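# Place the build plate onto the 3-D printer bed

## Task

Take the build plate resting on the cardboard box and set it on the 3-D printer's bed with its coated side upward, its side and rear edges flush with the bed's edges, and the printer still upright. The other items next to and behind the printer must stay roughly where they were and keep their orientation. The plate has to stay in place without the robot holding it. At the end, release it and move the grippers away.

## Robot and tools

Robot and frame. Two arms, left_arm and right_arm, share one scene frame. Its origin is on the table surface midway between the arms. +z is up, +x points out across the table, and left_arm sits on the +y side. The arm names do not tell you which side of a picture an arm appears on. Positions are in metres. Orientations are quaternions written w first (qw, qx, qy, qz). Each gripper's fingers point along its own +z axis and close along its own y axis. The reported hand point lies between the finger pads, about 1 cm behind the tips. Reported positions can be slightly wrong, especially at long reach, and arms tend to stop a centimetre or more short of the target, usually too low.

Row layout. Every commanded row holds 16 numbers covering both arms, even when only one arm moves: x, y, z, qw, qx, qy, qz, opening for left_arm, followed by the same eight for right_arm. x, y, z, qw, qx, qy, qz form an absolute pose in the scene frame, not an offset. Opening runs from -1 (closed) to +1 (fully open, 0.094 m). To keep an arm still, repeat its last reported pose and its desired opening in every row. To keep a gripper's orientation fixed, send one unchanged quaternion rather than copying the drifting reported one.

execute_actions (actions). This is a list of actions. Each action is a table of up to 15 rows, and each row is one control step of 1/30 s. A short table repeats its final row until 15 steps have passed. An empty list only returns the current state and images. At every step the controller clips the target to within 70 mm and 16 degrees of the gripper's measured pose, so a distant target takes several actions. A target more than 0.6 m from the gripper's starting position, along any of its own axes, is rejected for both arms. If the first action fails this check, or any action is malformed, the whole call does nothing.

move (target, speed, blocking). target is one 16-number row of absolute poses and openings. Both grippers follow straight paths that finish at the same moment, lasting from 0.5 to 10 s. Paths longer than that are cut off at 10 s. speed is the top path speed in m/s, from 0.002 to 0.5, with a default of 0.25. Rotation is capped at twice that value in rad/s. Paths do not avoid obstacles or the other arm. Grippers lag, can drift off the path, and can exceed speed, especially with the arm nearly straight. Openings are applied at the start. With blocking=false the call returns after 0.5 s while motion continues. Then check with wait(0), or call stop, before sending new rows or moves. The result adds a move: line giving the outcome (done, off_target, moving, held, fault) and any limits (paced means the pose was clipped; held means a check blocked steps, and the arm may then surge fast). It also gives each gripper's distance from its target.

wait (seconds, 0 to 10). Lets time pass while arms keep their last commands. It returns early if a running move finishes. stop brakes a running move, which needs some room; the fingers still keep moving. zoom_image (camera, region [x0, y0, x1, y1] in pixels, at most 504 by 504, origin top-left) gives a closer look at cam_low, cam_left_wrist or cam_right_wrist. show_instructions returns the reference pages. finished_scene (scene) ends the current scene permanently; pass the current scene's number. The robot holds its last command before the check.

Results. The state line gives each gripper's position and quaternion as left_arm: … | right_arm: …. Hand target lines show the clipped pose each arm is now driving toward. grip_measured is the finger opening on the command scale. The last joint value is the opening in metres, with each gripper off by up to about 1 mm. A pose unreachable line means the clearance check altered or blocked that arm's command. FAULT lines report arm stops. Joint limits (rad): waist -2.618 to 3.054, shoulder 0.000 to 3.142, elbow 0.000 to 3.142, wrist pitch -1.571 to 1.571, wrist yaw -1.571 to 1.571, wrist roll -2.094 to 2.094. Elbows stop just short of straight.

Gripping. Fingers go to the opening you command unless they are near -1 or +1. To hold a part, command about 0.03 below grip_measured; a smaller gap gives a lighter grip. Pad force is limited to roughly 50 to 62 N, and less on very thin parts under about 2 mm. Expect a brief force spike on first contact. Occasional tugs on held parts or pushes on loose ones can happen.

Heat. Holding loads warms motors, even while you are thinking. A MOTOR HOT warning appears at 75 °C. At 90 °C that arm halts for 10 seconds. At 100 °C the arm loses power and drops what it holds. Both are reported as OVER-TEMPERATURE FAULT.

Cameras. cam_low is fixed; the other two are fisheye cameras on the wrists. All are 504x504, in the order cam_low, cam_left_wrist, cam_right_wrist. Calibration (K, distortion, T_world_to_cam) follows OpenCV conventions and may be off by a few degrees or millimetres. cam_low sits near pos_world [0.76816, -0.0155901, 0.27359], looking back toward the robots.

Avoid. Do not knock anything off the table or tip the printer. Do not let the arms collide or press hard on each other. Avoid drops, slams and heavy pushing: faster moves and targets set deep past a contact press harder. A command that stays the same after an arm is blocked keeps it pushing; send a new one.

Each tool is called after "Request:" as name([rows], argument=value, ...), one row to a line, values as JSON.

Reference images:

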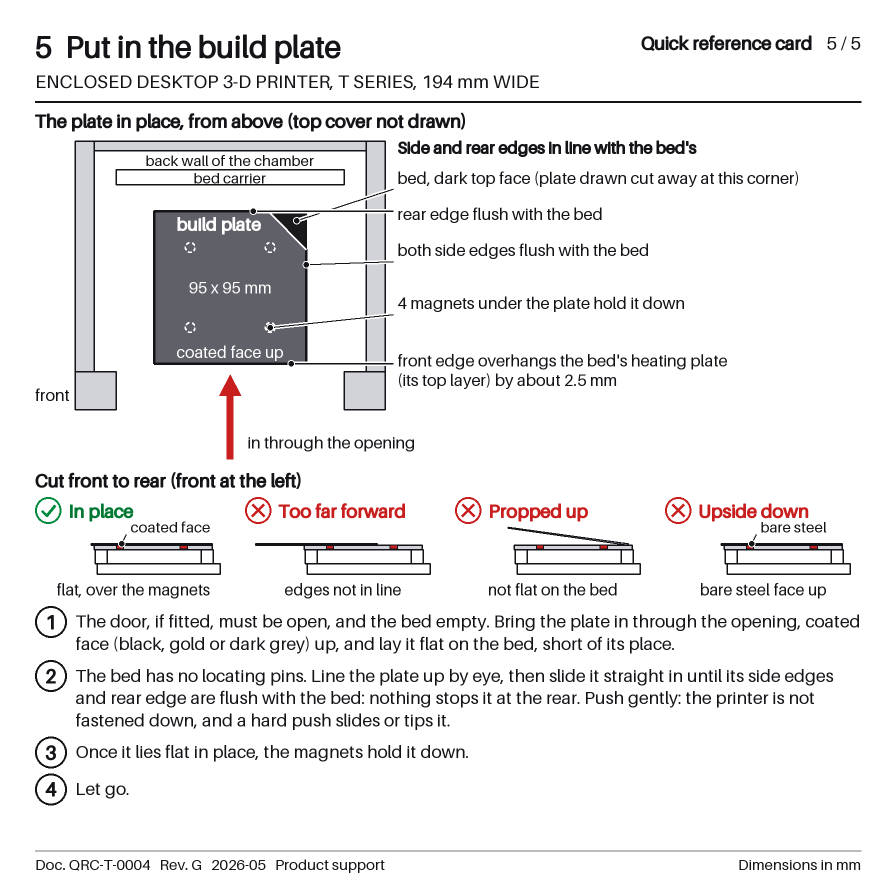

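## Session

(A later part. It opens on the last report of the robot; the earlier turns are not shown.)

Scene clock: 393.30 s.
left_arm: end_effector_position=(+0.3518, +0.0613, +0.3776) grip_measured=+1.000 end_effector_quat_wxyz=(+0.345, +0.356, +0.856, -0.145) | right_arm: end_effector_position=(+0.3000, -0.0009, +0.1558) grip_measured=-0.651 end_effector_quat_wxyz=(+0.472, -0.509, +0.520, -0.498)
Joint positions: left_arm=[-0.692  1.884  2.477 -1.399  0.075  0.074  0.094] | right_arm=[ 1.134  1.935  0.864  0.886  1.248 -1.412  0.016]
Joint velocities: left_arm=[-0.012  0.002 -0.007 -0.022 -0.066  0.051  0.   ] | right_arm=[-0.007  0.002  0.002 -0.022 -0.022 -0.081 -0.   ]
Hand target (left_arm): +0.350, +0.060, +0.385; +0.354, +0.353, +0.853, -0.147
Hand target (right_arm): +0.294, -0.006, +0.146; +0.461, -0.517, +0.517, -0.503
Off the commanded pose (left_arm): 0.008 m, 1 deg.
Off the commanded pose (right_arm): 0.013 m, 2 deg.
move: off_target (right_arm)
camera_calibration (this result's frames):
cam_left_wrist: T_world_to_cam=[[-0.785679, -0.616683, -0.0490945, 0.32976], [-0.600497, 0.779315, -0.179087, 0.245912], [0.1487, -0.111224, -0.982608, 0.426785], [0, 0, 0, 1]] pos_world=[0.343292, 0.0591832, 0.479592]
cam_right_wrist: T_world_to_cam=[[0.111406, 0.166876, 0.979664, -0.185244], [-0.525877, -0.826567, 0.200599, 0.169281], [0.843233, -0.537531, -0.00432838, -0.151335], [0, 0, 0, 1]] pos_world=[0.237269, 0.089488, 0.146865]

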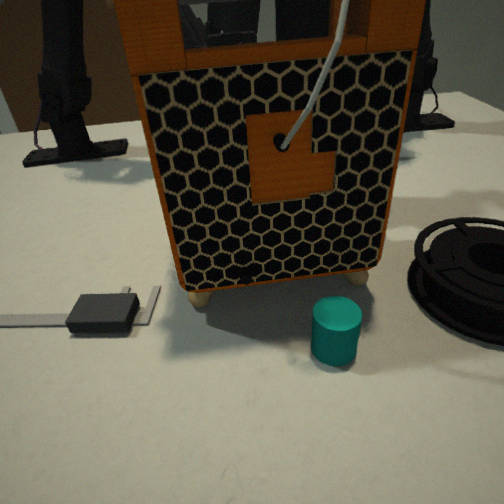

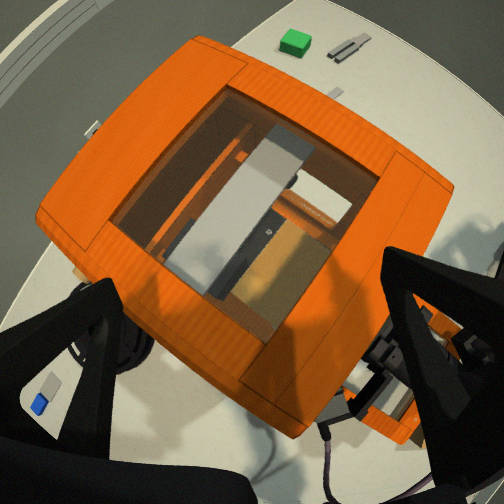

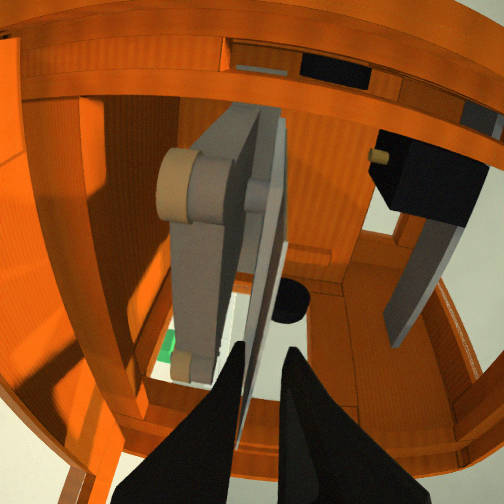

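Request:
execute_actions([
  [[0.35,0.06,0.385,0.3536,0.3536,0.8536,-0.1464,1,0.294,-0.006,0.146,0.4608,-0.5172,0.5172,-0.5028,-0.45]],
])

Request:
move(target=[0.35,0.06,0.385,0.3536,0.3536,0.8536,-0.1464,1,0.245,-0.003,0.15,0.4608,-0.5172,0.5172,-0.5028,-0.45], speed=0.06)

Request:
move(target=[0.35,0.06,0.385,0.3536,0.3536,0.8536,-0.1464,1,0.245,0.01,0.15,0.6756,0,0.7373,0,0.3], speed=0.3)

Scene clock: 411.97 s.
left_arm: end_effector_position=(+0.3518, +0.0613, +0.3776) grip_measured=+1.000 end_effector_quat_wxyz=(+0.345, +0.356, +0.856, -0.145) | right_arm: end_effector_position=(+0.3000, -0.0011, +0.1556) grip_measured=-0.451 end_effector_quat_wxyz=(+0.471, -0.509, +0.520, -0.499)
Joint positions: left_arm=[-0.692  1.884  2.477 -1.399  0.075  0.074  0.094] | right_arm=[ 1.134  1.935  0.864  0.884  1.248 -1.411  0.026]
Joint velocities: left_arm=[-0.017  0.002  0.002 -0.066 -0.007  0.066  0.   ] | right_arm=[ 0.007 -0.012 -0.012  0.022 -0.037 -0.037  0.001]
Hand target (left_arm): +0.350, +0.060, +0.385; +0.354, +0.353, +0.853, -0.147
Hand target (right_arm): +0.294, -0.006, +0.146; +0.461, -0.517, +0.517, -0.503
Off the commanded pose (left_arm): 0.008 m, 1 deg.
Off the commanded pose (right_arm): 0.012 m, 2 deg.
camera_calibration (this result's frames):
cam_left_wrist: T_world_to_cam=[[-0.785679, -0.616683, -0.0490945, 0.32976], [-0.600497, 0.779315, -0.179087, 0.245912], [0.1487, -0.111224, -0.982608, 0.426785], [0, 0, 0, 1]] pos_world=[0.343292, 0.0591832, 0.479592]
cam_right_wrist: T_world_to_cam=[[0.111902, 0.16749, 0.979502, -0.185175], [-0.526459, -0.826005, 0.201388, 0.16922], [0.842804, -0.538204, -0.00425491, -0.151296], [0, 0, 0, 1]] pos_world=[0.237322, 0.0893638, 0.146656]

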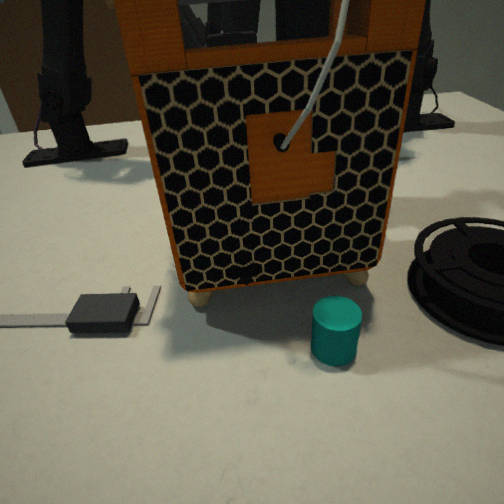

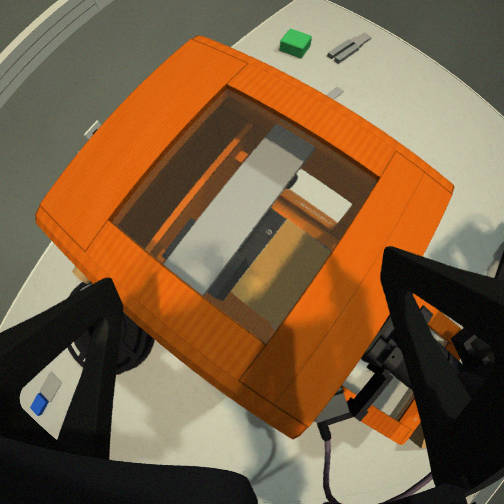

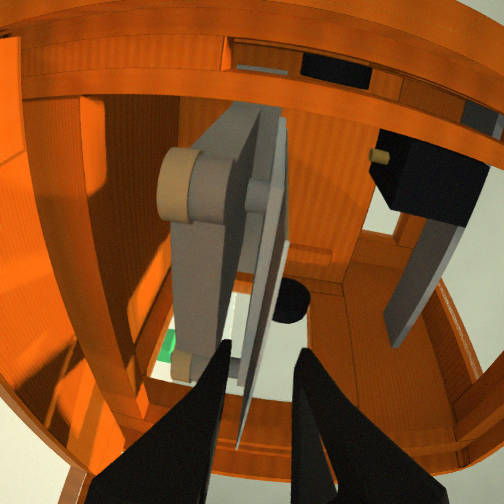

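Scene clock: 413.50 s.
left_arm: end_effector_position=(+0.3518, +0.0613, +0.3776) grip_measured=+1.000 end_effector_quat_wxyz=(+0.345, +0.356, +0.856, -0.145) | right_arm: end_effector_position=(+0.2490, +0.0011, +0.1471) grip_measured=-0.451 end_effector_quat_wxyz=(-0.461, +0.521, -0.513, +0.503)
Joint positions: left_arm=[-0.692  1.884  2.477 -1.399  0.075  0.074  0.094] | right_arm=[ 1.276  1.89   0.831  0.686  1.38  -1.256  0.026]
Joint velocities: left_arm=[-0.007 -0.007 -0.017 -0.022 -0.051 -0.037  0.   ] | right_arm=[-0.012 -0.002  0.017 -0.022  0.007  0.11   0.001]
Hand target (left_arm): +0.350, +0.060, +0.385; +0.354, +0.353, +0.853, -0.147
Hand target (right_arm): +0.245, -0.003, +0.151; -0.462, +0.516, -0.516, +0.504
Off the commanded pose (left_arm): 0.008 m, 1 deg.
Off the commanded pose (right_arm): 0.006 m, 1 deg.
move: done
camera_calibration (this result's frames):
cam_left_wrist: T_world_to_cam=[[-0.785679, -0.616683, -0.0490945, 0.32976], [-0.600497, 0.779315, -0.179087, 0.245912], [0.1487, -0.111224, -0.982608, 0.426785], [0, 0, 0, 1]] pos_world=[0.343292, 0.0591832, 0.479592]
cam_right_wrist: T_world_to_cam=[[0.122378, 0.201298, 0.971855, -0.172984], [-0.519558, -0.821328, 0.235543, 0.139144], [0.845626, -0.53376, 0.00407349, -0.109087], [0, 0, 0, 1]] pos_world=[0.185709, 0.0908774, 0.135785]

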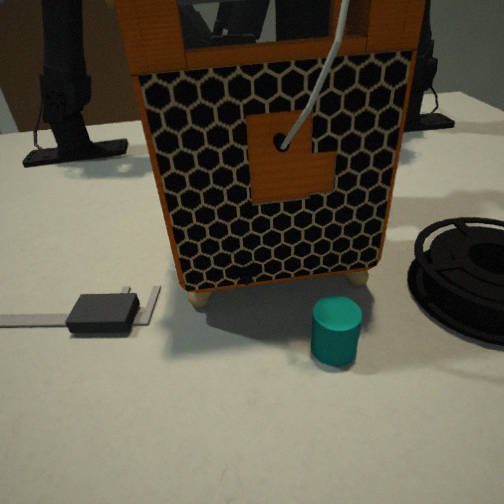

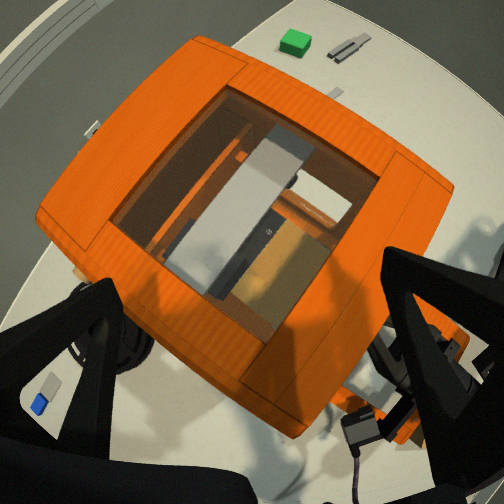

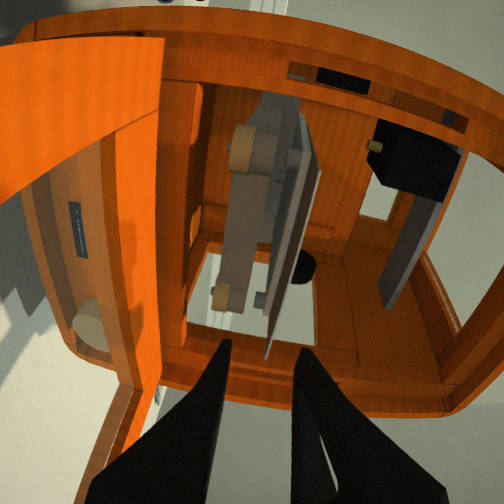

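Scene clock: 417.10 s.
left_arm: end_effector_position=(+0.3518, +0.0613, +0.3776) grip_measured=+1.000 end_effector_quat_wxyz=(+0.345, +0.356, +0.856, -0.145) | right_arm: end_effector_position=(+0.2487, +0.0031, +0.1419) grip_measured=+0.299 end_effector_quat_wxyz=(+0.676, -0.002, +0.736, -0.014)
Joint positions: left_arm=[-0.692  1.884  2.477 -1.399  0.075  0.074  0.094] | right_arm=[1.276 1.89  0.831 0.648 1.358 0.379 0.061]
Joint velocities: left_arm=[-0.012  0.007 -0.007 -0.007  0.037 -0.051  0.   ] | right_arm=[ 0.027 -0.007  0.007 -0.081  0.051  0.022 -0.   ]
Hand target (left_arm): +0.350, +0.060, +0.385; +0.354, +0.353, +0.853, -0.147
Hand target (right_arm): +0.245, +0.010, +0.150; +0.676, -0.000, +0.737, +0.000
Off the commanded pose (left_arm): 0.008 m, 1 deg.
Off the commanded pose (right_arm): 0.011 m, 2 deg.
move: off_target (right_arm)
camera_calibration (this result's frames):
cam_left_wrist: T_world_to_cam=[[-0.785679, -0.616683, -0.0490945, 0.32976], [-0.600497, 0.779315, -0.179087, 0.245912], [0.1487, -0.111224, -0.982608, 0.426785], [0, 0, 0, 1]] pos_world=[0.343292, 0.0591832, 0.479592]
cam_right_wrist: T_world_to_cam=[[0.0443398, -0.983874, 0.17328, -0.0318641], [-0.577584, -0.16677, -0.799115, 0.301022], [0.815126, -0.0646514, -0.575665, -0.019328], [0, 0, 0, 1]] pos_world=[0.191033, 0.0176017, 0.234946]

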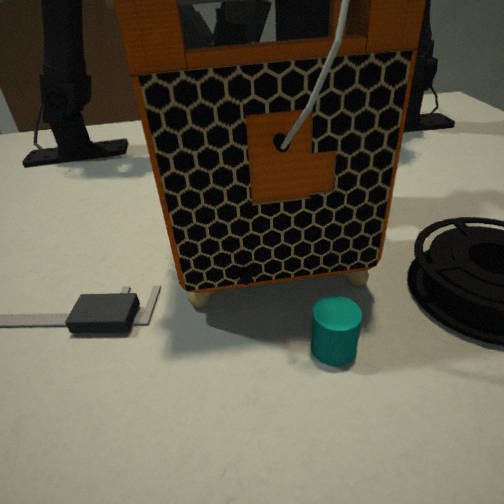

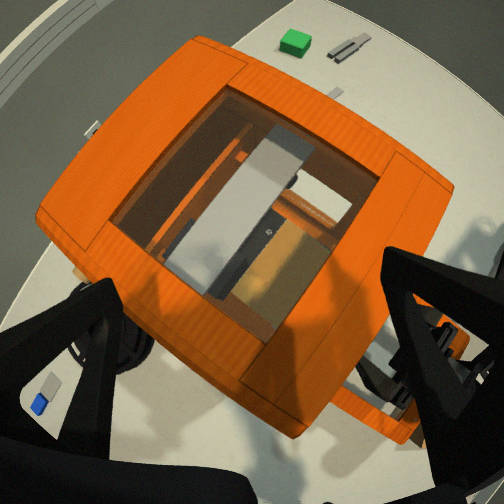

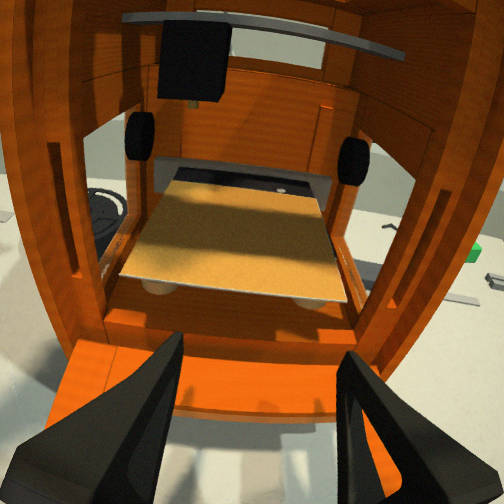

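Request:
move(target=[0.35,0.06,0.385,0.3536,0.3536,0.8536,-0.1464,1,0.266,0.017,0.156,0.6756,0,0.7373,0,0.3], speed=0.04)

Scene clock: 430.17 s.
left_arm: end_effector_position=(+0.3518, +0.0613, +0.3776) grip_measured=+1.000 end_effector_quat_wxyz=(+0.345, +0.356, +0.856, -0.145) | right_arm: end_effector_position=(+0.2608, +0.0125, +0.1516) grip_measured=+0.299 end_effector_quat_wxyz=(+0.675, -0.003, +0.738, -0.002)
Joint positions: left_arm=[-0.692  1.884  2.477 -1.399  0.075  0.074  0.094] | right_arm=[1.245 1.89  0.87  0.668 1.31  0.334 0.061]
Joint velocities: left_arm=[-0.007 -0.002 -0.007  0.022  0.037 -0.037  0.   ] | right_arm=[-0.017  0.007 -0.017 -0.066  0.007  0.007 -0.001]
Hand target (left_arm): +0.350, +0.060, +0.385; +0.354, +0.353, +0.853, -0.147
Hand target (right_arm): +0.266, +0.017, +0.156; +0.676, +0.000, +0.737, +0.000
Off the commanded pose (left_arm): 0.008 m, 1 deg.
Off the commanded pose (right_arm): 0.008 m, 0 deg.
move: done
camera_calibration (this result's frames):
cam_left_wrist: T_world_to_cam=[[-0.785679, -0.616683, -0.0490945, 0.32976], [-0.600497, 0.779315, -0.179087, 0.245912], [0.1487, -0.111224, -0.982608, 0.426785], [0, 0, 0, 1]] pos_world=[0.343292, 0.0591832, 0.479592]
cam_right_wrist: T_world_to_cam=[[0.0628326, -0.985562, 0.157226, -0.027228], [-0.578274, -0.16435, -0.799117, 0.317517], [0.81342, -0.0407093, -0.580251, -0.0221511], [0, 0, 0, 1]] pos_world=[0.203341, 0.0244472, 0.245161]

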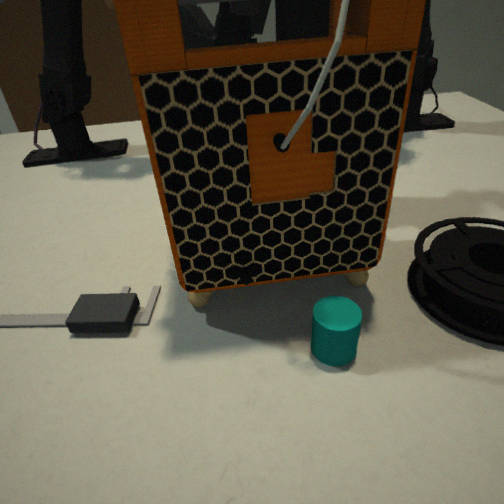

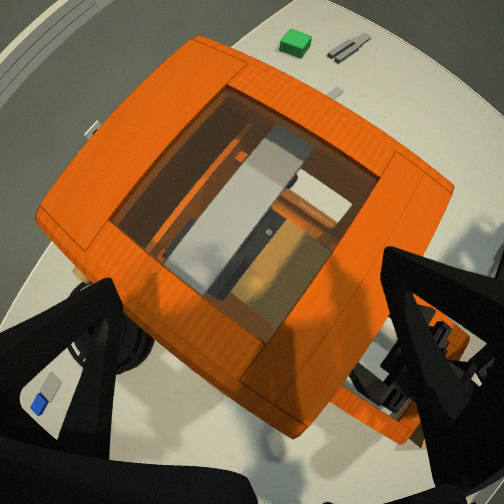

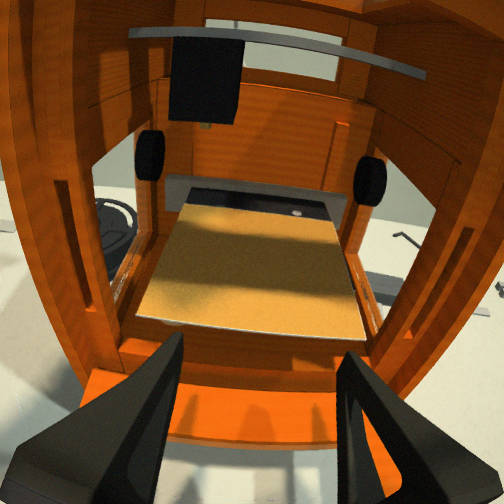

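Request:
move(target=[0.35,0.06,0.385,0.3536,0.3536,0.8536,-0.1464,1,0.272,0.021,0.151,0.6756,0,0.7373,0,0.3], speed=0.03)

Scene clock: 445.93 s.
left_arm: end_effector_position=(+0.3518, +0.0613, +0.3776) grip_measured=+1.000 end_effector_quat_wxyz=(+0.345, +0.356, +0.856, -0.145) | right_arm: end_effector_position=(+0.2666, +0.0163, +0.1474) grip_measured=+0.299 end_effector_quat_wxyz=(+0.675, -0.004, +0.738, -0.002)
Joint positions: left_arm=[-0.692  1.884  2.477 -1.399  0.075  0.074  0.094] | right_arm=[1.232 1.919 0.883 0.699 1.296 0.317 0.061]
Joint velocities: left_arm=[ 0.007 -0.002  0.007 -0.007  0.022  0.007  0.   ] | right_arm=[-0.007  0.002 -0.012  0.095 -0.051  0.037 -0.   ]
Hand target (left_arm): +0.350, +0.060, +0.385; +0.354, +0.353, +0.853, -0.147
Hand target (right_arm): +0.272, +0.021, +0.151; +0.675, -0.000, +0.737, +0.000
Off the commanded pose (left_arm): 0.008 m, 1 deg.
Off the commanded pose (right_arm): 0.008 m, 1 deg.
move: done
camera_calibration (this result's frames):
cam_left_wrist: T_world_to_cam=[[-0.785679, -0.616683, -0.0490945, 0.32976], [-0.600497, 0.779315, -0.179087, 0.245912], [0.1487, -0.111224, -0.982608, 0.426785], [0, 0, 0, 1]] pos_world=[0.343292, 0.0591832, 0.479592]
cam_right_wrist: T_world_to_cam=[[0.0643911, -0.985409, 0.157552, -0.0236756], [-0.578538, -0.165503, -0.798688, 0.318243], [0.813109, -0.0397217, -0.580754, -0.029035], [0, 0, 0, 1]] pos_world=[0.209249, 0.0281866, 0.241045]

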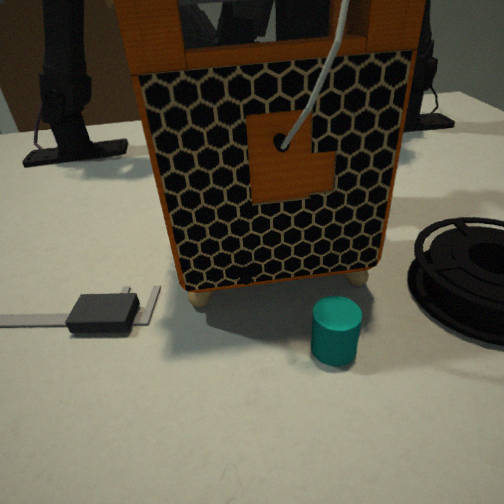

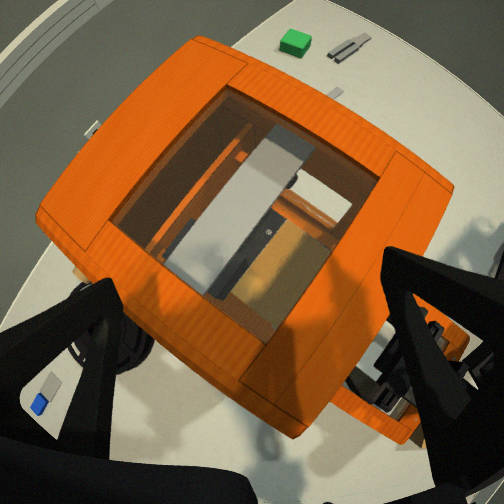

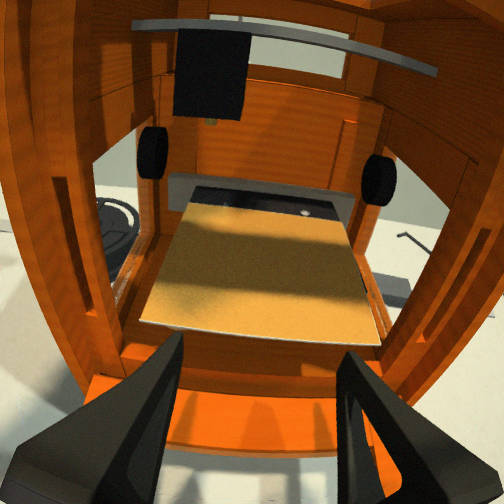

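Request:
move(target=[0.35,0.06,0.385,0.3536,0.3536,0.8536,-0.1464,1,0.29,0.0205,0.151,0.6756,0,0.7373,0,0.3], speed=0.015)

Request:
zoom_image(camera="cam_left_wrist", region=[220,200,350,330])

Request:
zoom_image(camera="cam_right_wrist", region=[120,150,420,400])

Scene clock: 455.67 s.
left_arm: end_effector_position=(+0.3518, +0.0613, +0.3776) grip_measured=+1.000 end_effector_quat_wxyz=(+0.345, +0.356, +0.856, -0.145) | right_arm: end_effector_position=(+0.2838, +0.0160, +0.1474) grip_measured=+0.299 end_effector_quat_wxyz=(+0.674, -0.003, +0.739, -0.002)
Joint positions: left_arm=[-0.692  1.884  2.477 -1.399  0.075  0.074  0.094] | right_arm=[1.185 1.937 0.897 0.746 1.252 0.273 0.061]
Joint velocities: left_arm=[-0.007  0.007  0.002 -0.037  0.066  0.007  0.   ] | right_arm=[-0.007  0.007 -0.007 -0.007 -0.066  0.007  0.   ]
Hand target (left_arm): +0.350, +0.060, +0.385; +0.354, +0.353, +0.853, -0.147
Hand target (right_arm): +0.290, +0.021, +0.151; +0.675, +0.000, +0.738, +0.000
Off the commanded pose (left_arm): 0.008 m, 1 deg.
Off the commanded pose (right_arm): 0.008 m, 0 deg.
move: done
camera_calibration (this result's frames):
cam_left_wrist: T_world_to_cam=[[-0.785679, -0.616683, -0.0490945, 0.32976], [-0.600497, 0.779315, -0.179087, 0.245912], [0.1487, -0.111224, -0.982608, 0.426785], [0, 0, 0, 1]] pos_world=[0.343292, 0.0591832, 0.479592]
cam_right_wrist: T_world_to_cam=[[0.0637547, -0.985526, 0.15708, -0.0248384], [-0.57975, -0.164692, -0.797976, 0.328336], [0.812296, -0.0401925, -0.581859, -0.0425799], [0, 0, 0, 1]] pos_world=[0.226524, 0.027884, 0.24113]

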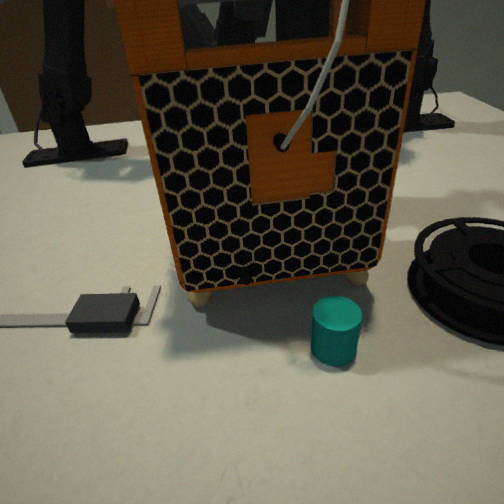

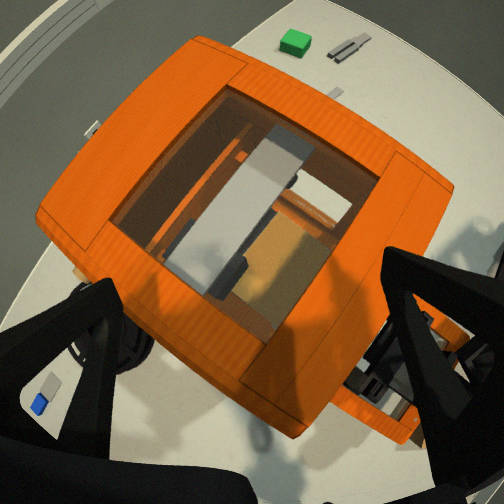

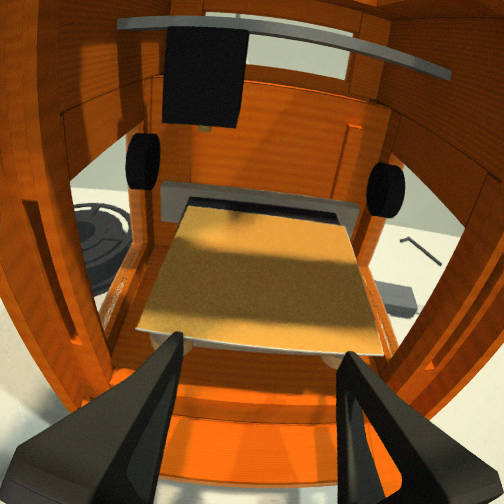

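Region (220, 200, 350, 330) of cam_left_wrist's 504x504 image, scaled by 3.877, with more detail than that image has.

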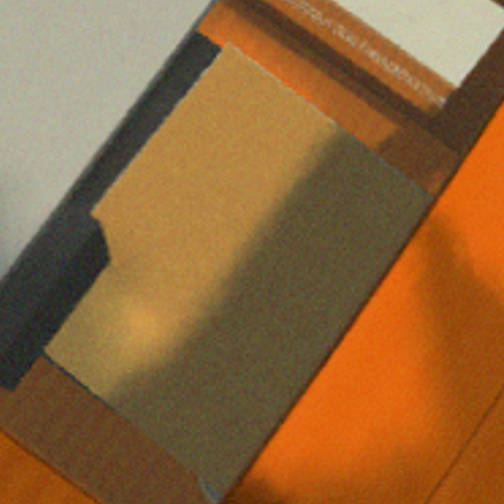

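Region (120, 150, 420, 400) of cam_right_wrist's 504x504 image, scaled by 1.680, with more detail than that image has.

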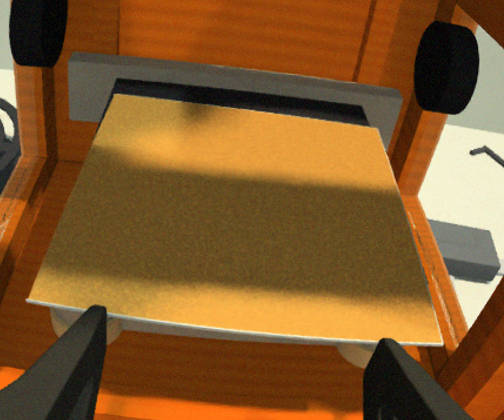

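Request:
move(target=[0.35,0.06,0.385,0.3536,0.3536,0.8536,-0.1464,1,0.297,0.0205,0.151,0.6754,-0.0161,0.7371,0.0147,0.3], speed=0.015)

Request:
zoom_image(camera="cam_left_wrist", region=[220,200,350,330])

Request:
zoom_image(camera="cam_right_wrist", region=[120,150,420,400])

Scene clock: 469.13 s.
left_arm: end_effector_position=(+0.3518, +0.0613, +0.3776) grip_measured=+1.000 end_effector_quat_wxyz=(+0.345, +0.356, +0.856, -0.145) | right_arm: end_effector_position=(+0.2929, +0.0217, +0.1533) grip_measured=+0.299 end_effector_quat_wxyz=(+0.677, -0.011, +0.736, +0.019)
Joint positions: left_arm=[-0.692  1.884  2.477 -1.399  0.075  0.074  0.094] | right_arm=[1.159 1.937 0.897 0.814 1.188 0.223 0.061]
Joint velocities: left_arm=[ 0.002 -0.007 -0.002 -0.007 -0.022 -0.007  0.   ] | right_arm=[ 0.002  0.007  0.007  0.051 -0.066 -0.081 -0.001]
Hand target (left_arm): +0.350, +0.060, +0.385; +0.354, +0.353, +0.853, -0.147
Hand target (right_arm): +0.297, +0.021, +0.151; +0.675, -0.016, +0.737, +0.015
Off the commanded pose (left_arm): 0.008 m, 1 deg.
Off the commanded pose (right_arm): 0.005 m, 1 deg.
move: done
camera_calibration (this result's frames):
cam_left_wrist: T_world_to_cam=[[-0.785679, -0.616683, -0.0490945, 0.32976], [-0.600497, 0.779315, -0.179087, 0.245912], [0.1487, -0.111224, -0.982608, 0.426785], [0, 0, 0, 1]] pos_world=[0.343292, 0.0591832, 0.479592]
cam_right_wrist: T_world_to_cam=[[0.102207, -0.985131, 0.138095, -0.0290738], [-0.567623, -0.171759, -0.805173, 0.336994], [0.81692, 0.00390854, -0.576738, -0.0494695], [0, 0, 0, 1]] pos_world=[0.23467, 0.0294336, 0.246823]

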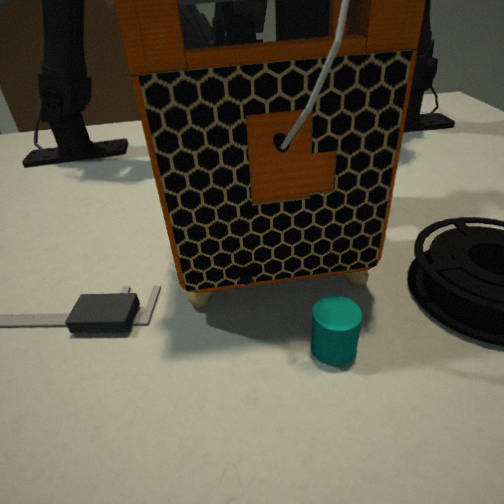

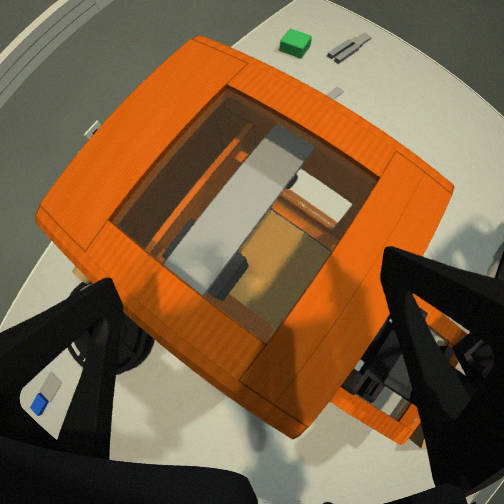

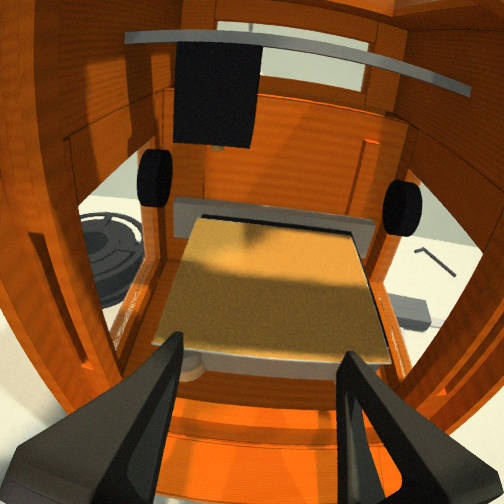

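Region (220, 200, 350, 330) of cam_left_wrist's 504x504 image, scaled by 3.877, with more detail than that image has.

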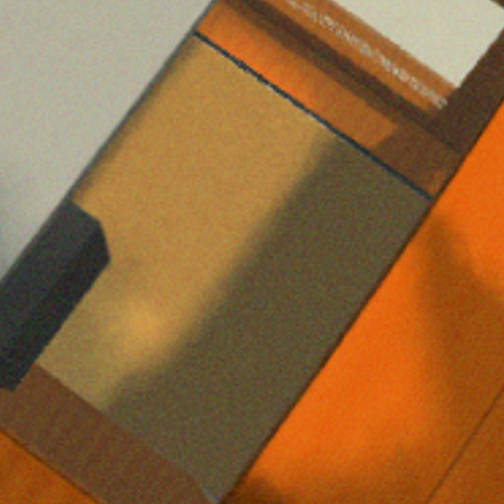

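Region (120, 150, 420, 400) of cam_right_wrist's 504x504 image, scaled by 1.680, with more detail than that image has.

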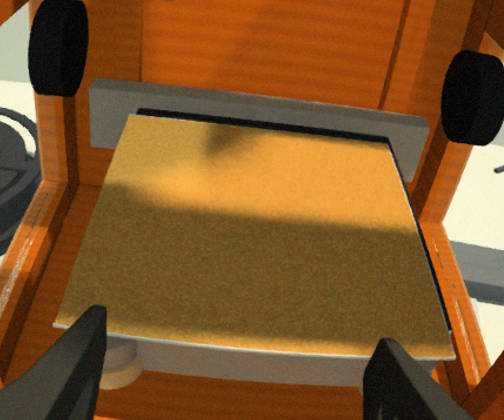

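Request:
move(target=[0.35,0.06,0.385,0.3536,0.3536,0.8536,-0.1464,1,0.301,0.013,0.143,0.6754,-0.0161,0.7371,0.0147,0.3], speed=0.012)

Request:
zoom_image(camera="cam_left_wrist", region=[220,200,350,330])

Request:
zoom_image(camera="cam_right_wrist", region=[120,150,420,400])

Scene clock: 479.77 s.
left_arm: end_effector_position=(+0.3518, +0.0613, +0.3776) grip_measured=+1.000 end_effector_quat_wxyz=(+0.345, +0.356, +0.856, -0.145) | right_arm: end_effector_position=(+0.2978, +0.0196, +0.1563) grip_measured=+0.299 end_effector_quat_wxyz=(+0.681, -0.001, +0.732, +0.034)
Joint positions: left_arm=[-0.692  1.884  2.477 -1.399  0.075  0.074  0.094] | right_arm=[1.143 1.937 0.883 0.872 1.166 0.216 0.061]
Joint velocities: left_arm=[-0.002 -0.002 -0.002  0.051  0.007  0.037  0.   ] | right_arm=[-0.007 -0.002  0.007 -0.066 -0.037  0.037  0.   ]
Hand target (left_arm): +0.350, +0.060, +0.385; +0.354, +0.353, +0.853, -0.147
Hand target (right_arm): +0.301, +0.013, +0.143; +0.675, -0.016, +0.738, +0.015
Off the commanded pose (left_arm): 0.008 m, 1 deg.
Off the commanded pose (right_arm): 0.015 m, 3 deg.
move: off_target (right_arm)
camera_calibration (this result's frames):
cam_left_wrist: T_world_to_cam=[[-0.785679, -0.616683, -0.0490945, 0.32976], [-0.600497, 0.779315, -0.179087, 0.245912], [0.1487, -0.111224, -0.982608, 0.426785], [0, 0, 0, 1]] pos_world=[0.343292, 0.0591832, 0.479592]
cam_right_wrist: T_world_to_cam=[[0.10659, -0.988994, 0.102613, -0.0277357], [-0.557805, -0.144909, -0.817224, 0.340214], [0.823099, 0.0298698, -0.567112, -0.055622], [0, 0, 0, 1]] pos_world=[0.238512, 0.023531, 0.249333]

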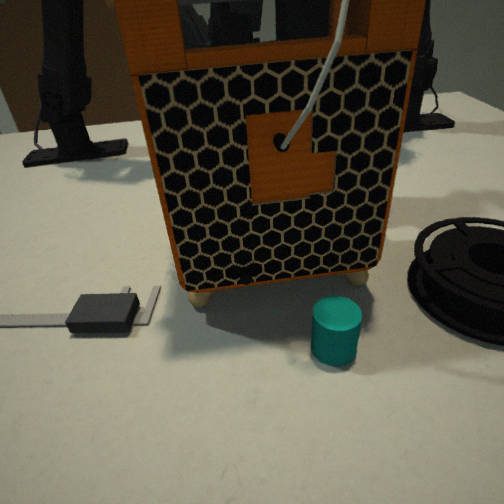

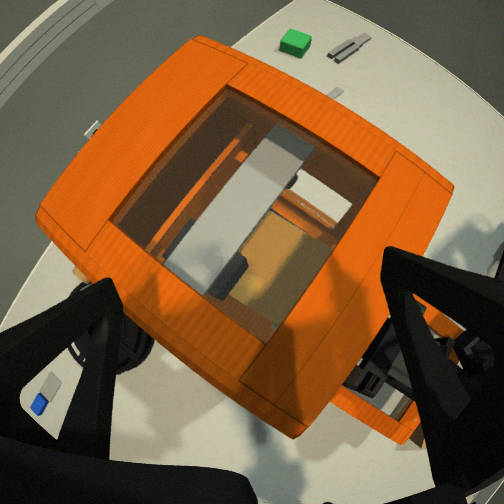

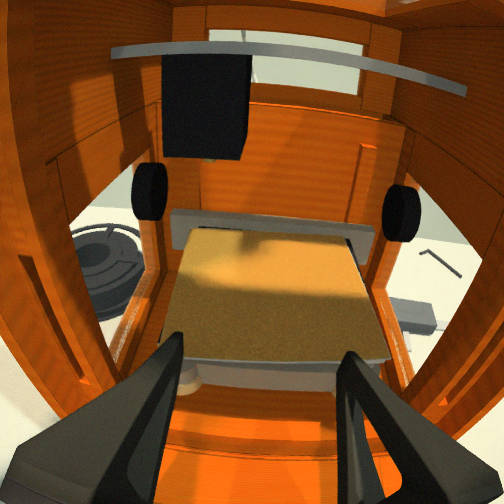

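Region (220, 200, 350, 330) of cam_left_wrist's 504x504 image, scaled by 3.877, with more detail than that image has.

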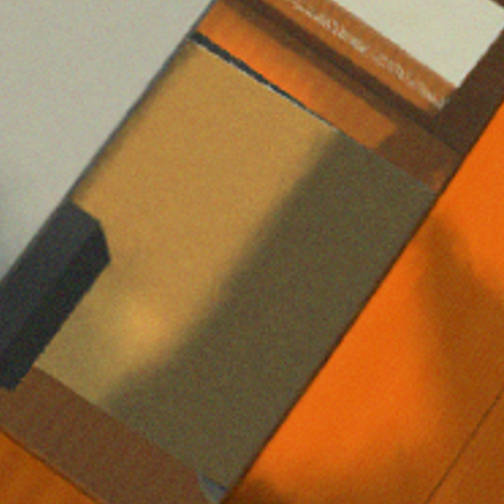

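Region (120, 150, 420, 400) of cam_right_wrist's 504x504 image, scaled by 1.680, with more detail than that image has.

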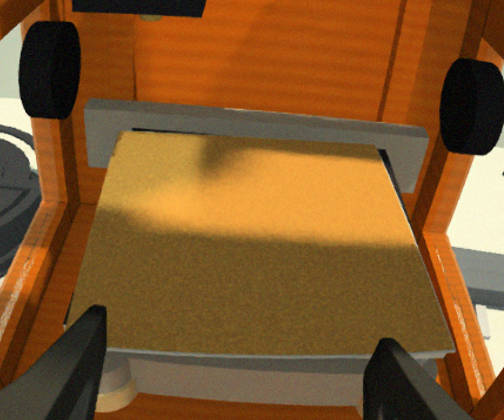

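Request:
move(target=[0.35,0.06,0.385,0.3536,0.3536,0.8536,-0.1464,1,0.278,0.016,0.15,0.6754,-0.0161,0.7371,0.0147,0.3], speed=0.03)

Request:
move(target=[0.35,0.06,0.385,0.3536,0.3536,0.8536,-0.1464,1,0.278,0.010,0.138,0.6754,-0.0161,0.7371,0.0147,0.3], speed=0.03)

Request:
move(target=[0.35,0.06,0.385,0.3536,0.3536,0.8536,-0.1464,1,0.29,0.021,0.150,0.6754,-0.0161,0.7371,0.0147,0.3], speed=0.03)

Request:
zoom_image(camera="cam_right_wrist", region=[120,150,420,400])

Scene clock: 495.10 s.
left_arm: end_effector_position=(+0.3518, +0.0613, +0.3776) grip_measured=+1.000 end_effector_quat_wxyz=(+0.345, +0.356, +0.856, -0.145) | right_arm: end_effector_position=(+0.2843, +0.0234, +0.1522) grip_measured=+0.299 end_effector_quat_wxyz=(+0.678, -0.013, +0.734, +0.023)
Joint positions: left_arm=[-0.692  1.884  2.477 -1.399  0.075  0.074  0.094] | right_arm=[1.183 1.937 0.883 0.833 1.204 0.224 0.061]
Joint velocities: left_arm=[-0.007 -0.002 -0.002  0.037  0.037 -0.037  0.   ] | right_arm=[-0.037 -0.012 -0.012 -0.066  0.051  0.037 -0.   ]
Hand target (left_arm): +0.350, +0.060, +0.385; +0.354, +0.353, +0.853, -0.147
Hand target (right_arm): +0.279, +0.016, +0.150; +0.676, -0.016, +0.736, +0.015
Off the commanded pose (left_arm): 0.008 m, 1 deg.
Off the commanded pose (right_arm): 0.010 m, 1 deg.
move: done
camera_calibration (this result's frames):
cam_left_wrist: T_world_to_cam=[[-0.785679, -0.616683, -0.0490945, 0.32976], [-0.600497, 0.779315, -0.179087, 0.245912], [0.1487, -0.111224, -0.982608, 0.426785], [0, 0, 0, 1]] pos_world=[0.343292, 0.0591832, 0.479592]
cam_right_wrist: T_world_to_cam=[[0.108985, -0.984977, 0.133949, -0.0276595], [-0.562384, -0.172209, -0.808745, 0.330509], [0.819662, 0.0128106, -0.572704, -0.0446662], [0, 0, 0, 1]] pos_world=[0.225498, 0.0302449, 0.245422]

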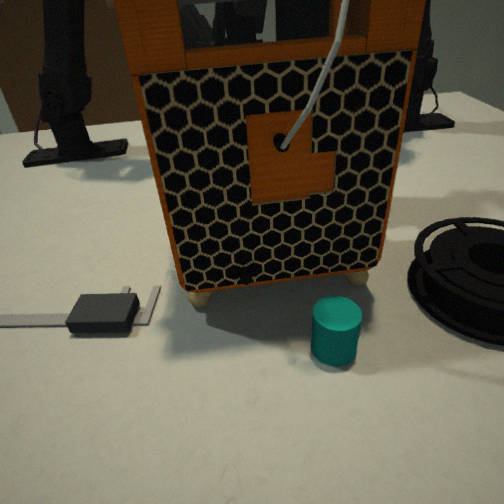

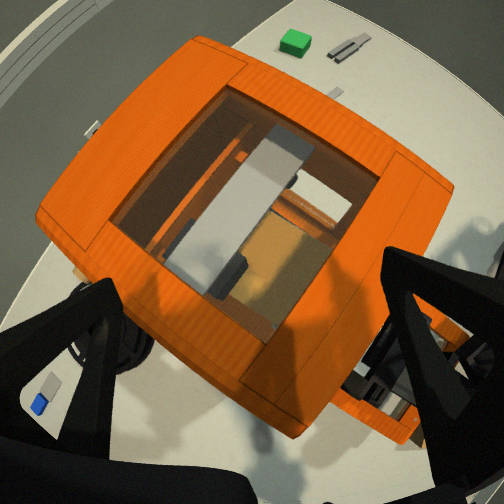

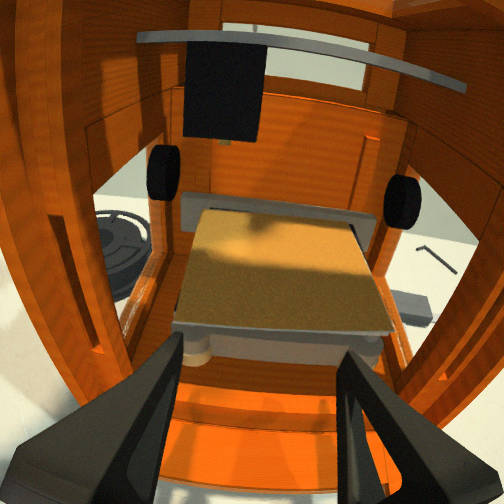

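Scene clock: 496.03 s.
left_arm: end_effector_position=(+0.3518, +0.0613, +0.3776) grip_measured=+1.000 end_effector_quat_wxyz=(+0.345, +0.356, +0.856, -0.145) | right_arm: end_effector_position=(+0.2813, +0.0141, +0.1412) grip_measured=+0.299 end_effector_quat_wxyz=(+0.676, -0.018, +0.737, +0.017)
Joint positions: left_arm=[-0.692  1.884  2.477 -1.399  0.075  0.074  0.094] | right_arm=[1.183 1.937 0.834 0.86  1.204 0.228 0.061]
Joint velocities: left_arm=[ 0.012 -0.007 -0.002 -0.007 -0.051 -0.007  0.   ] | right_arm=[ 0.007 -0.012 -0.002  0.037 -0.051 -0.022 -0.   ]
Hand target (left_arm): +0.350, +0.060, +0.385; +0.354, +0.353, +0.853, -0.147
Hand target (right_arm): +0.278, +0.010, +0.138; +0.675, -0.016, +0.737, +0.015
Off the commanded pose (left_arm): 0.008 m, 1 deg.
Off the commanded pose (right_arm): 0.006 m, 0 deg.
move: done
camera_calibration (this result's frames):
cam_left_wrist: T_world_to_cam=[[-0.785679, -0.616683, -0.0490945, 0.32976], [-0.600497, 0.779315, -0.179087, 0.245912], [0.1487, -0.111224, -0.982608, 0.426785], [0, 0, 0, 1]] pos_world=[0.343292, 0.0591832, 0.479592]
cam_right_wrist: T_world_to_cam=[[0.109589, -0.982724, 0.149144, -0.0373698], [-0.567821, -0.18505, -0.802082, 0.319154], [0.815825, 0.00321264, -0.578291, -0.0464039], [0, 0, 0, 1]] pos_world=[0.223175, 0.0224842, 0.234726]

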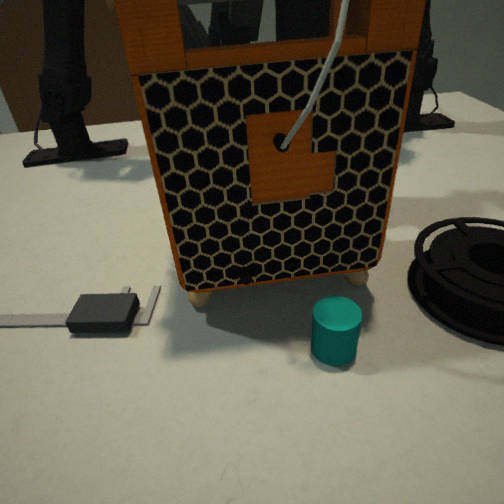

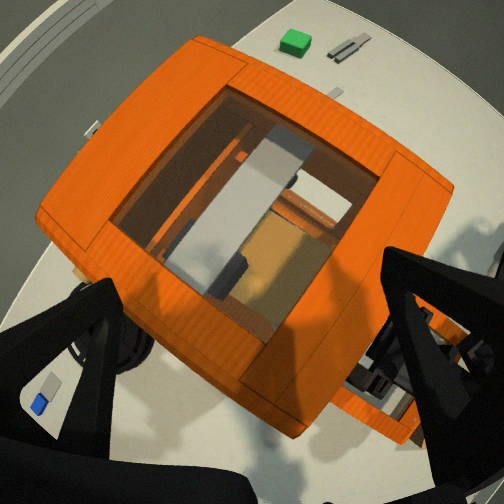

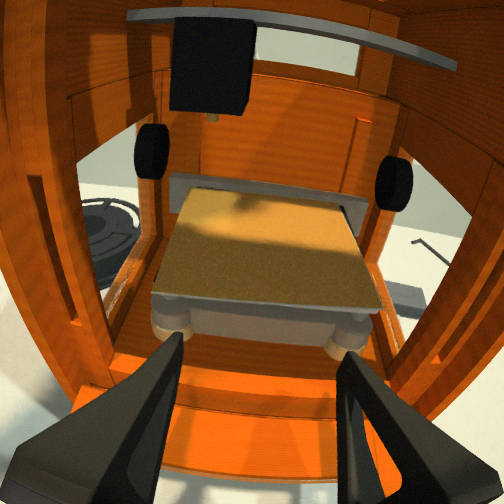

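Scene clock: 496.80 s.
left_arm: end_effector_position=(+0.3518, +0.0613, +0.3776) grip_measured=+1.000 end_effector_quat_wxyz=(+0.345, +0.356, +0.856, -0.145) | right_arm: end_effector_position=(+0.2846, +0.0179, +0.1463) grip_measured=+0.299 end_effector_quat_wxyz=(+0.676, -0.015, +0.736, +0.018)
Joint positions: left_arm=[-0.692  1.884  2.477 -1.399  0.075  0.074  0.094] | right_arm=[1.178 1.937 0.86  0.84  1.202 0.228 0.061]
Joint velocities: left_arm=[ 0.002  0.007 -0.012 -0.022 -0.066  0.066  0.   ] | right_arm=[-0.022  0.007  0.007  0.007 -0.037 -0.081 -0.   ]
Hand target (left_arm): +0.350, +0.060, +0.385; +0.354, +0.353, +0.853, -0.147
Hand target (right_arm): +0.290, +0.021, +0.150; +0.676, -0.016, +0.737, +0.015
Off the commanded pose (left_arm): 0.008 m, 1 deg.
Off the commanded pose (right_arm): 0.007 m, 0 deg.
move: done
camera_calibration (this result's frames):
cam_left_wrist: T_world_to_cam=[[-0.785679, -0.616683, -0.0490945, 0.32976], [-0.600497, 0.779315, -0.179087, 0.245912], [0.1487, -0.111224, -0.982608, 0.426785], [0, 0, 0, 1]] pos_world=[0.343292, 0.0591832, 0.479592]
cam_right_wrist: T_world_to_cam=[[0.106355, -0.983872, 0.143822, -0.0330281], [-0.567218, -0.178831, -0.803918, 0.325719], [0.816672, 0.00392226, -0.577089, -0.0465646], [0, 0, 0, 1]] pos_world=[0.226295, 0.025936, 0.23973]

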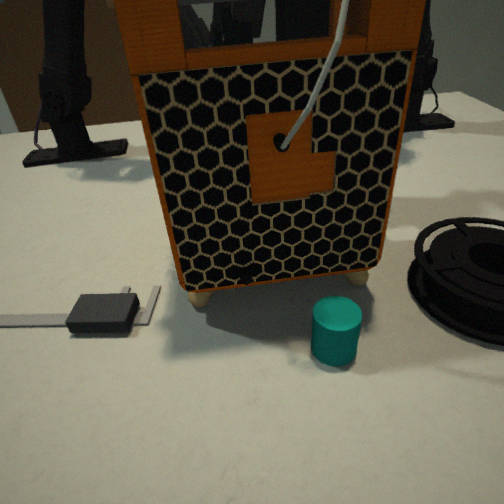

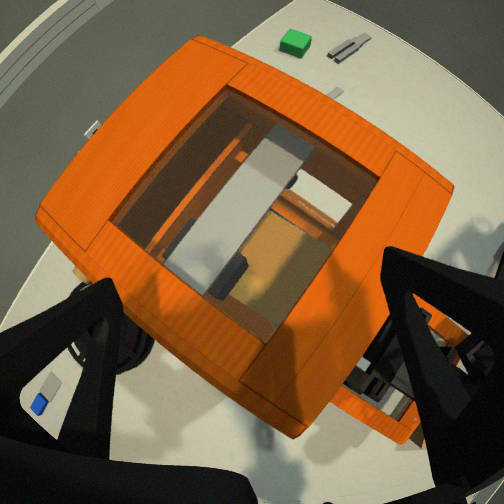

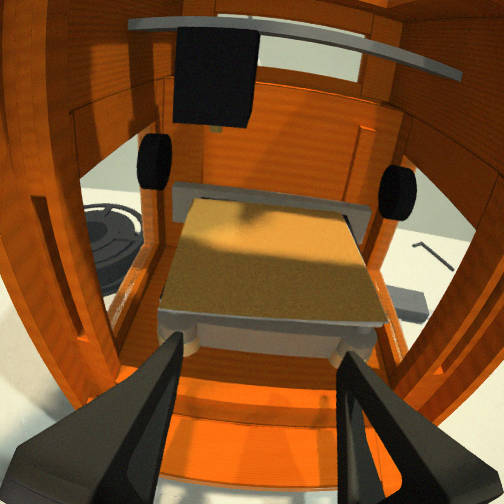

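Region (120, 150, 420, 400) of cam_right_wrist's 504x504 image, scaled by 1.680, with more detail than that image has.

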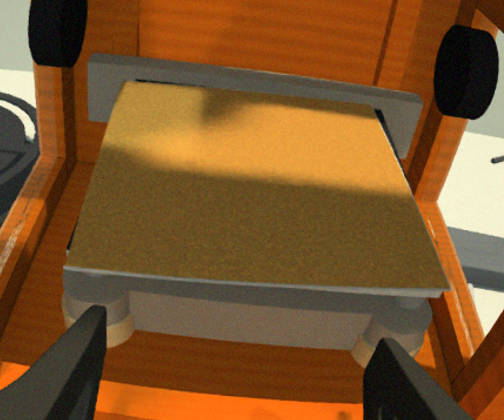

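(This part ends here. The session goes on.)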